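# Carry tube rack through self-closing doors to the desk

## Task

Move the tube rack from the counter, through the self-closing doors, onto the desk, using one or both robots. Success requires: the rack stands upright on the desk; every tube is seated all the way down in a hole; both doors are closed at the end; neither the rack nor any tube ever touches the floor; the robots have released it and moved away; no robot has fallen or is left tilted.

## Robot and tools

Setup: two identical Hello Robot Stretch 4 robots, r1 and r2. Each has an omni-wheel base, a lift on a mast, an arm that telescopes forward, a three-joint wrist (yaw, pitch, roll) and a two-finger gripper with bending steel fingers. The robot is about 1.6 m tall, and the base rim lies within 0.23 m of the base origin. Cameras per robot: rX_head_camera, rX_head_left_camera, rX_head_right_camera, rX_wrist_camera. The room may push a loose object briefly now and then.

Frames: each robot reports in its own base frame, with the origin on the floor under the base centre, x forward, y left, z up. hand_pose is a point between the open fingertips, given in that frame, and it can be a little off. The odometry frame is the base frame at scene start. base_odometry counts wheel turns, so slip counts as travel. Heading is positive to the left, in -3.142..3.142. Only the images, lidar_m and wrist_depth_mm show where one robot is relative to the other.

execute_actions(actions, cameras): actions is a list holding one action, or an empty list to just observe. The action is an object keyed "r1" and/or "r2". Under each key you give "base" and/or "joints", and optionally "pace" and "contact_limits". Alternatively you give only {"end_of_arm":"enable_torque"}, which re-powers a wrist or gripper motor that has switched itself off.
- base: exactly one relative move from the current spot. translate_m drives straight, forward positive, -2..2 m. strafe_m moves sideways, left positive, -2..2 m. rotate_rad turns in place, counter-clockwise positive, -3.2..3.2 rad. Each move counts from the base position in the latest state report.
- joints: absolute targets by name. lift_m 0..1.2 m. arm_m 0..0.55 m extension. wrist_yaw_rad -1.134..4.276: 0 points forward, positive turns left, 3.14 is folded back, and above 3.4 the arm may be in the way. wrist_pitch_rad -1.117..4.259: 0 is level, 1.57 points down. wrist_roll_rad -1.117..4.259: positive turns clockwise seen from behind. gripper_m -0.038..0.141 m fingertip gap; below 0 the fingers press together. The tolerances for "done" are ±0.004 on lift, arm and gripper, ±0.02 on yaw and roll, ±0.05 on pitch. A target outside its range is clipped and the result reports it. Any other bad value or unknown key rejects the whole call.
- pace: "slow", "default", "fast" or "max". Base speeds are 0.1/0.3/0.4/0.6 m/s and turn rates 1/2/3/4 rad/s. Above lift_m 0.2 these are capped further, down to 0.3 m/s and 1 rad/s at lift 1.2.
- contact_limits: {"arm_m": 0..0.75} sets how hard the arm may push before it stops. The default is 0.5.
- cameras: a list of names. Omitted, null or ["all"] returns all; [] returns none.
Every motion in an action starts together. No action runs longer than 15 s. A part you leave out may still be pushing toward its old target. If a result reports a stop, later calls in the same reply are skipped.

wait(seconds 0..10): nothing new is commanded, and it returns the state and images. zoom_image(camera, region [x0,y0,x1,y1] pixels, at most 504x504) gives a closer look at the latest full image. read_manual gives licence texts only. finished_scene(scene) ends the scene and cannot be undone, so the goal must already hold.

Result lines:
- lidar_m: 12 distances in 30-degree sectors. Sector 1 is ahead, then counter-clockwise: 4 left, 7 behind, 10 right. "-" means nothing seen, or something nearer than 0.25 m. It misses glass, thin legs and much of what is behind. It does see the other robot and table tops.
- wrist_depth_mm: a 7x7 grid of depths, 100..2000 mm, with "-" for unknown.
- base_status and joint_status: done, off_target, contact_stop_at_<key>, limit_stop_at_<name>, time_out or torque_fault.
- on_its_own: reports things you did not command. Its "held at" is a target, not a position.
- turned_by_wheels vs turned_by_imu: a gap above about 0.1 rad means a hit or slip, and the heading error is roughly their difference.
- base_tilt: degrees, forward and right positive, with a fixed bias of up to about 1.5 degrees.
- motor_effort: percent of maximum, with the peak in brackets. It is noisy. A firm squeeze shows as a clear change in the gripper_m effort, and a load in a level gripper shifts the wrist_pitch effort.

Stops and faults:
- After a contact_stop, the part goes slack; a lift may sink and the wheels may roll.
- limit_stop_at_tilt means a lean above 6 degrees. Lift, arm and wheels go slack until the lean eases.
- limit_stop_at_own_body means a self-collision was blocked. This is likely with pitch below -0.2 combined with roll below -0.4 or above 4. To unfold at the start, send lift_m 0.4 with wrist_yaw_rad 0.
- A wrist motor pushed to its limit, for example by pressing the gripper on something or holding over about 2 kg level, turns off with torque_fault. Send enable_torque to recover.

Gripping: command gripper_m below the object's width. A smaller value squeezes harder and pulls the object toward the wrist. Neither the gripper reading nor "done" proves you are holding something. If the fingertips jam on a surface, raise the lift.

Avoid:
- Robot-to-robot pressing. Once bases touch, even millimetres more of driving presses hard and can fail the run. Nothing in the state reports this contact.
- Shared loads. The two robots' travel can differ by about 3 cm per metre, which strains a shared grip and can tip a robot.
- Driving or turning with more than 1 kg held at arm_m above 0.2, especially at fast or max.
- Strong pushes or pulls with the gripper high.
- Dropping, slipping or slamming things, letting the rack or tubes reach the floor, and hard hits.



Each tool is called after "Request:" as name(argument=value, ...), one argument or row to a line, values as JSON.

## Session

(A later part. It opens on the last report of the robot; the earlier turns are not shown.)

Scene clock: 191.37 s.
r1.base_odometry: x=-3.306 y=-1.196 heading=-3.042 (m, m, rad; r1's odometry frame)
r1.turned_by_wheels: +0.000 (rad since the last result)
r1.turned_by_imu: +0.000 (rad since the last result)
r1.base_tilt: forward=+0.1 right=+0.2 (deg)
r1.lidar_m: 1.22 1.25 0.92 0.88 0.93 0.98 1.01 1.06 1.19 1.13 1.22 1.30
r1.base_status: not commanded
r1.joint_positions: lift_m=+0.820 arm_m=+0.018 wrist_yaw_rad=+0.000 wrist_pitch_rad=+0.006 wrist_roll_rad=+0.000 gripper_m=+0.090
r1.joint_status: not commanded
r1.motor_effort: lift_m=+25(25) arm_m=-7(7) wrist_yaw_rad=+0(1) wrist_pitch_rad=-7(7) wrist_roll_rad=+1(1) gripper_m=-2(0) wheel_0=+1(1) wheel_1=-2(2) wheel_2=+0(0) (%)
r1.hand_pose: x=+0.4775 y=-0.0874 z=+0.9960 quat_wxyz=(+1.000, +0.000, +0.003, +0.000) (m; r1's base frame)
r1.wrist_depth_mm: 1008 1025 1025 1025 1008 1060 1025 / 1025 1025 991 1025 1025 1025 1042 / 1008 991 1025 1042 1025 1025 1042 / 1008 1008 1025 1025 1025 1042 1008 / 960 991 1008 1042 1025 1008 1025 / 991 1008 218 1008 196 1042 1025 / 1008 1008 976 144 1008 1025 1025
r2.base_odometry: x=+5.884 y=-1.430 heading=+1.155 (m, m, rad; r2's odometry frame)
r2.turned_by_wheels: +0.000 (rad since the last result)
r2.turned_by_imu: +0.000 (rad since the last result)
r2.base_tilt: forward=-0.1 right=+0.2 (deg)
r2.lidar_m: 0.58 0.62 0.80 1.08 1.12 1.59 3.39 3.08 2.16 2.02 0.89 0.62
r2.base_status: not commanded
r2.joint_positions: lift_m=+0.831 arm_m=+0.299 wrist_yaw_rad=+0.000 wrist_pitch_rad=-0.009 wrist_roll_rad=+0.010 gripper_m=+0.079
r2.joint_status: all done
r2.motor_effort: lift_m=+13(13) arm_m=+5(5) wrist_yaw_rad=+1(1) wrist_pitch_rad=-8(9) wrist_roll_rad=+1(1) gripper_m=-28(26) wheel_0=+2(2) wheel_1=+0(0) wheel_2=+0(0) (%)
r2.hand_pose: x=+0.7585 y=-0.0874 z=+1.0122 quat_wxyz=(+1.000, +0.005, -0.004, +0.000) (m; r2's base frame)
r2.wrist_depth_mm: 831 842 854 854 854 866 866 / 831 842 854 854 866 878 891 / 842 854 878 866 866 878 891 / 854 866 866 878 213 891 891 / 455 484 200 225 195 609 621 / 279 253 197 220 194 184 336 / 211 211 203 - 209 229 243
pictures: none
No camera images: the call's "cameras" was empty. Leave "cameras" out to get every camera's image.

Exact match with the pickup height. Release.

Request:
execute_actions(
  actions=[
    {"r2":{"joints":{"gripper_m":0.141}}},
  ],
  cameras=["r2_wrist_camera"],
)

Request:
execute_actions(
  actions=[
    {"r2":{"base":{"translate_m":-0.35},"joints":{"arm_m":0.01}}},
  ],
)

Scene clock: 193.43 s.
r1.base_odometry: x=-3.306 y=-1.196 heading=-3.042 (m, m, rad; r1's odometry frame)
r1.turned_by_wheels: +0.000 (rad since the last result)
r1.turned_by_imu: -0.001 (rad since the last result)
r1.base_tilt: forward=+0.1 right=+0.3 (deg)
r1.lidar_m: 1.22 1.28 0.91 0.89 0.93 0.98 1.01 1.08 1.22 1.15 1.21 1.28
r1.base_status: not commanded
r1.joint_positions: lift_m=+0.820 arm_m=+0.018 wrist_yaw_rad=+0.000 wrist_pitch_rad=+0.006 wrist_roll_rad=+0.000 gripper_m=+0.090
r1.joint_status: not commanded
r1.motor_effort: lift_m=+25(25) arm_m=-7(6) wrist_yaw_rad=-1(0) wrist_pitch_rad=-7(7) wrist_roll_rad=+0(1) gripper_m=-1(1) wheel_0=+1(1) wheel_1=-2(2) wheel_2=+0(0) (%)
r1.hand_pose: x=+0.4775 y=-0.0874 z=+0.9960 quat_wxyz=(+1.000, +0.000, +0.003, +0.000) (m; r1's base frame)
r1.wrist_depth_mm: 1008 1008 1025 1025 1025 1060 1042 / 991 991 1008 1042 1025 1042 1042 / 976 1008 1042 1025 1025 1042 1042 / 1008 991 1008 1025 1042 1025 1025 / 991 1025 1025 1025 1008 1025 1042 / 991 991 216 1025 197 1008 1025 / 1008 991 991 144 1025 1042 1008
r2.base_odometry: x=+5.884 y=-1.430 heading=+1.155 (m, m, rad; r2's odometry frame)
r2.turned_by_wheels: +0.000 (rad since the last result)
r2.turned_by_imu: +0.000 (rad since the last result)
r2.base_tilt: forward=-0.2 right=+0.2 (deg)
r2.lidar_m: 0.57 0.60 0.82 1.09 1.13 1.57 3.39 3.11 2.15 2.03 0.90 0.62
r2.base_status: not commanded
r2.joint_positions: lift_m=+0.831 arm_m=+0.299 wrist_yaw_rad=+0.000 wrist_pitch_rad=-0.010 wrist_roll_rad=+0.010 gripper_m=+0.141
r2.joint_status: all done
r2.motor_effort: lift_m=+13(13) arm_m=+5(5) wrist_yaw_rad=+0(0) wrist_pitch_rad=-6(8) wrist_roll_rad=+0(1) gripper_m=+0(26) wheel_0=+2(2) wheel_1=+0(0) wheel_2=+0(0) (%)
r2.hand_pose: x=+0.7585 y=-0.0874 z=+1.0124 quat_wxyz=(+1.000, +0.005, -0.005, +0.000) (m; r2's base frame)
r2.wrist_depth_mm: 842 842 842 854 854 866 878 / 842 854 866 854 866 878 891 / 842 866 842 866 866 891 891 / 854 866 866 866 227 904 891 / 455 480 218 234 229 609 627 / 281 277 210 234 201 285 338 / 213 214 216 - 216 230 244
pictures: r2_wrist_camera
Images, in order (width x height): r2_wrist_camera 616x392.

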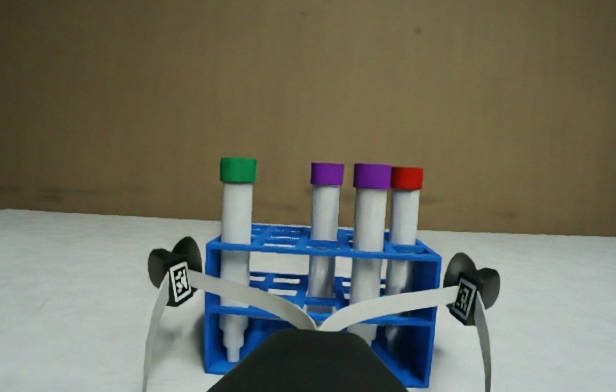

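Scene clock: 196.10 s.
r1.base_odometry: x=-3.306 y=-1.196 heading=-3.042 (m, m, rad; r1's odometry frame)
r1.turned_by_wheels: +0.000 (rad since the last result)
r1.turned_by_imu: -0.001 (rad since the last result)
r1.base_tilt: forward=+0.1 right=+0.3 (deg)
r1.lidar_m: 1.22 1.25 0.92 0.86 0.93 0.96 1.01 1.06 1.18 1.15 1.21 1.28
r1.base_status: not commanded
r1.joint_positions: lift_m=+0.820 arm_m=+0.018 wrist_yaw_rad=+0.000 wrist_pitch_rad=+0.006 wrist_roll_rad=+0.000 gripper_m=+0.090
r1.joint_status: not commanded
r1.motor_effort: lift_m=+25(25) arm_m=-7(7) wrist_yaw_rad=+0(0) wrist_pitch_rad=-7(7) wrist_roll_rad=+1(1) gripper_m=-3(4) wheel_0=+1(1) wheel_1=-2(2) wheel_2=+0(0) (%)
r1.hand_pose: x=+0.4775 y=-0.0874 z=+0.9960 quat_wxyz=(+1.000, +0.000, +0.003, +0.000) (m; r1's base frame)
r1.wrist_depth_mm: 1025 1025 1025 1042 1025 1042 1042 / 1025 1025 1025 1025 1025 1025 1060 / 1008 1025 1025 1025 1025 1042 1042 / 1008 1008 1008 1025 1025 1008 1008 / 1008 1008 1008 1025 1025 1042 1025 / 1008 1008 216 1008 197 1025 1025 / 991 991 991 144 1008 1008 1008
r2.base_odometry: x=+5.743 y=-1.750 heading=+1.155 (m, m, rad; r2's odometry frame)
r2.turned_by_wheels: +0.000 (rad since the last result)
r2.turned_by_imu: +0.001 (rad since the last result)
r2.base_tilt: forward=-0.1 right=+0.2 (deg)
r2.lidar_m: 0.93 0.95 1.14 1.07 1.09 1.52 3.01 3.08 2.19 2.05 2.11 1.00
r2.base_status: done
r2.joint_positions: lift_m=+0.831 arm_m=+0.011 wrist_yaw_rad=+0.000 wrist_pitch_rad=-0.010 wrist_roll_rad=+0.010 gripper_m=+0.141
r2.joint_status: all done
r2.motor_effort: lift_m=+13(13) arm_m=-5(5) wrist_yaw_rad=+0(2) wrist_pitch_rad=-6(7) wrist_roll_rad=+0(0) gripper_m=+1(1) wheel_0=-2(4) wheel_1=+1(5) wheel_2=-2(9) (%)
r2.hand_pose: x=+0.4702 y=-0.0875 z=+1.0125 quat_wxyz=(+1.000, +0.005, -0.005, +0.000) (m; r2's base frame)
r2.wrist_depth_mm: 1430 1464 1464 1430 1464 1499 1499 / 1430 1464 1499 1464 1499 1499 1537 / 1464 1464 1499 1464 1499 1499 1499 / 1464 1464 1464 891 1499 1537 1576 / 1464 1042 732 1537 878 741 1008 / 1464 1464 1537 1537 1576 1078 1576 / 1464 1499 1499 - 1576 1576 1537
pictures: r1_head_camera, r1_head_left_camera, r1_head_right_camera, r1_wrist_camera, r2_head_camera, r2_head_left_camera, r2_head_right_camera, r2_wrist_camera
Images, in order (width x height): r1_head_camera 420x560, r1_head_left_camera 420x672, r1_head_right_camera 420x672, r1_wrist_camera 616x392, r2_head_camera 420x560, r2_head_left_camera 420x672, r2_head_right_camera 420x672, r2_wrist_camera 616x392.

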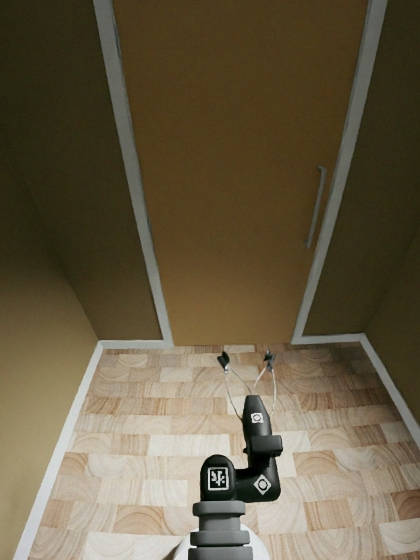

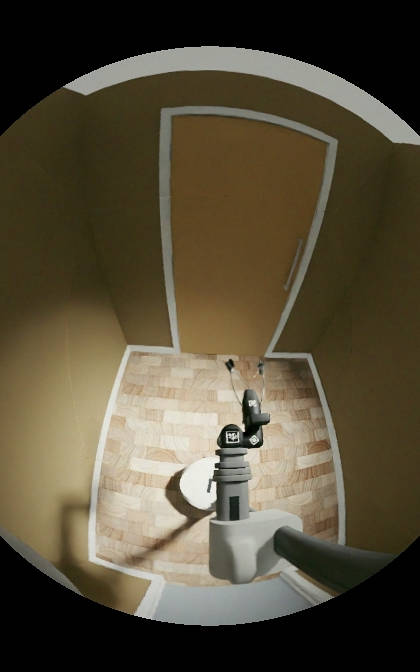

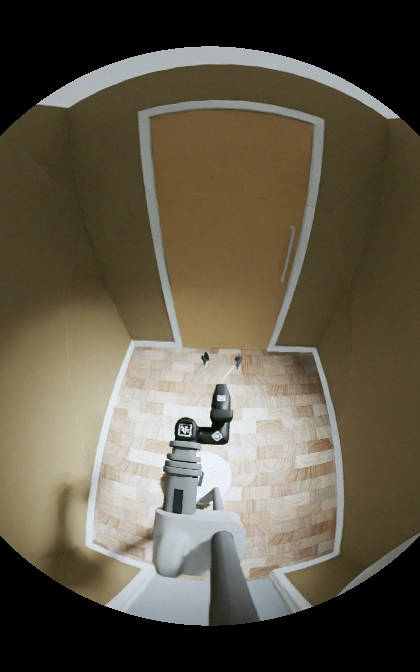

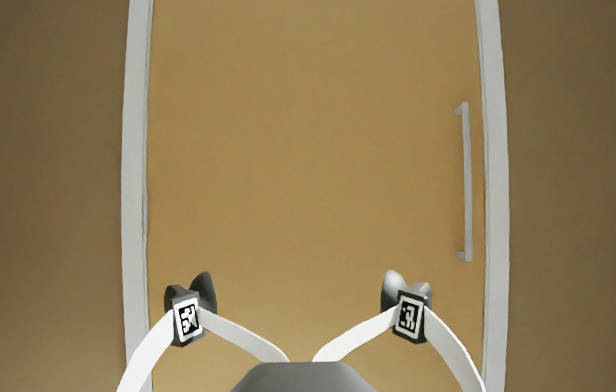

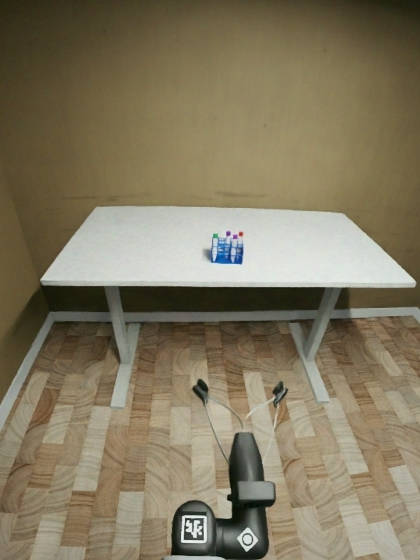

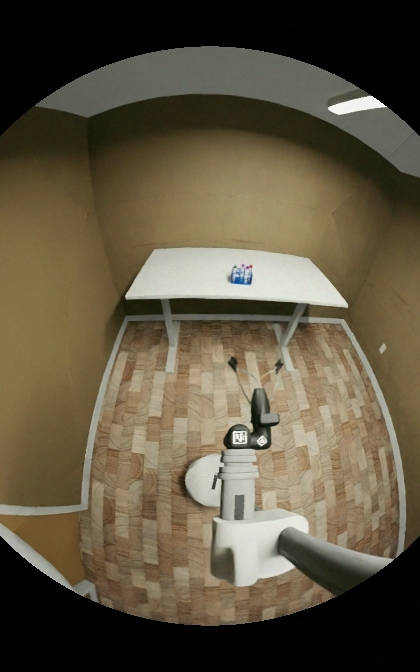

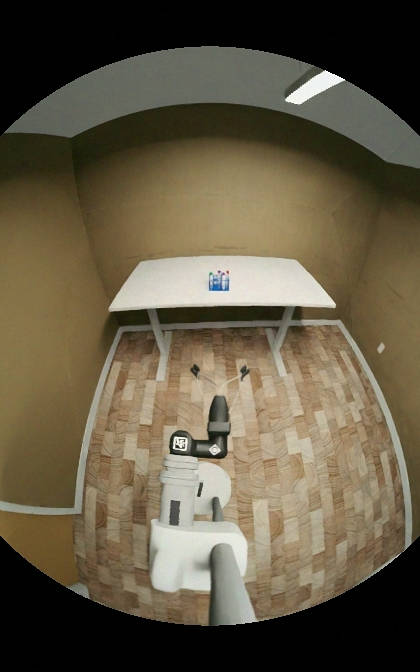

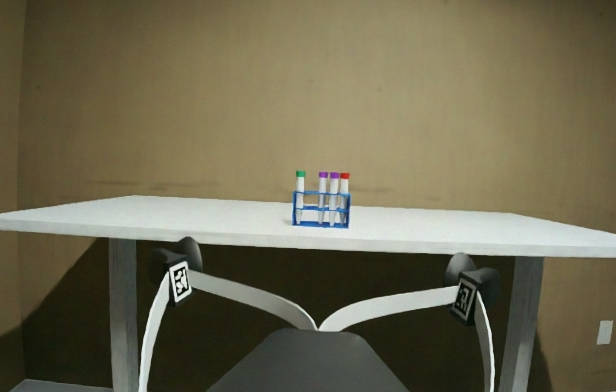

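Request:
finished_scene(
  scene=2,
)

The scene is finished: the task was done.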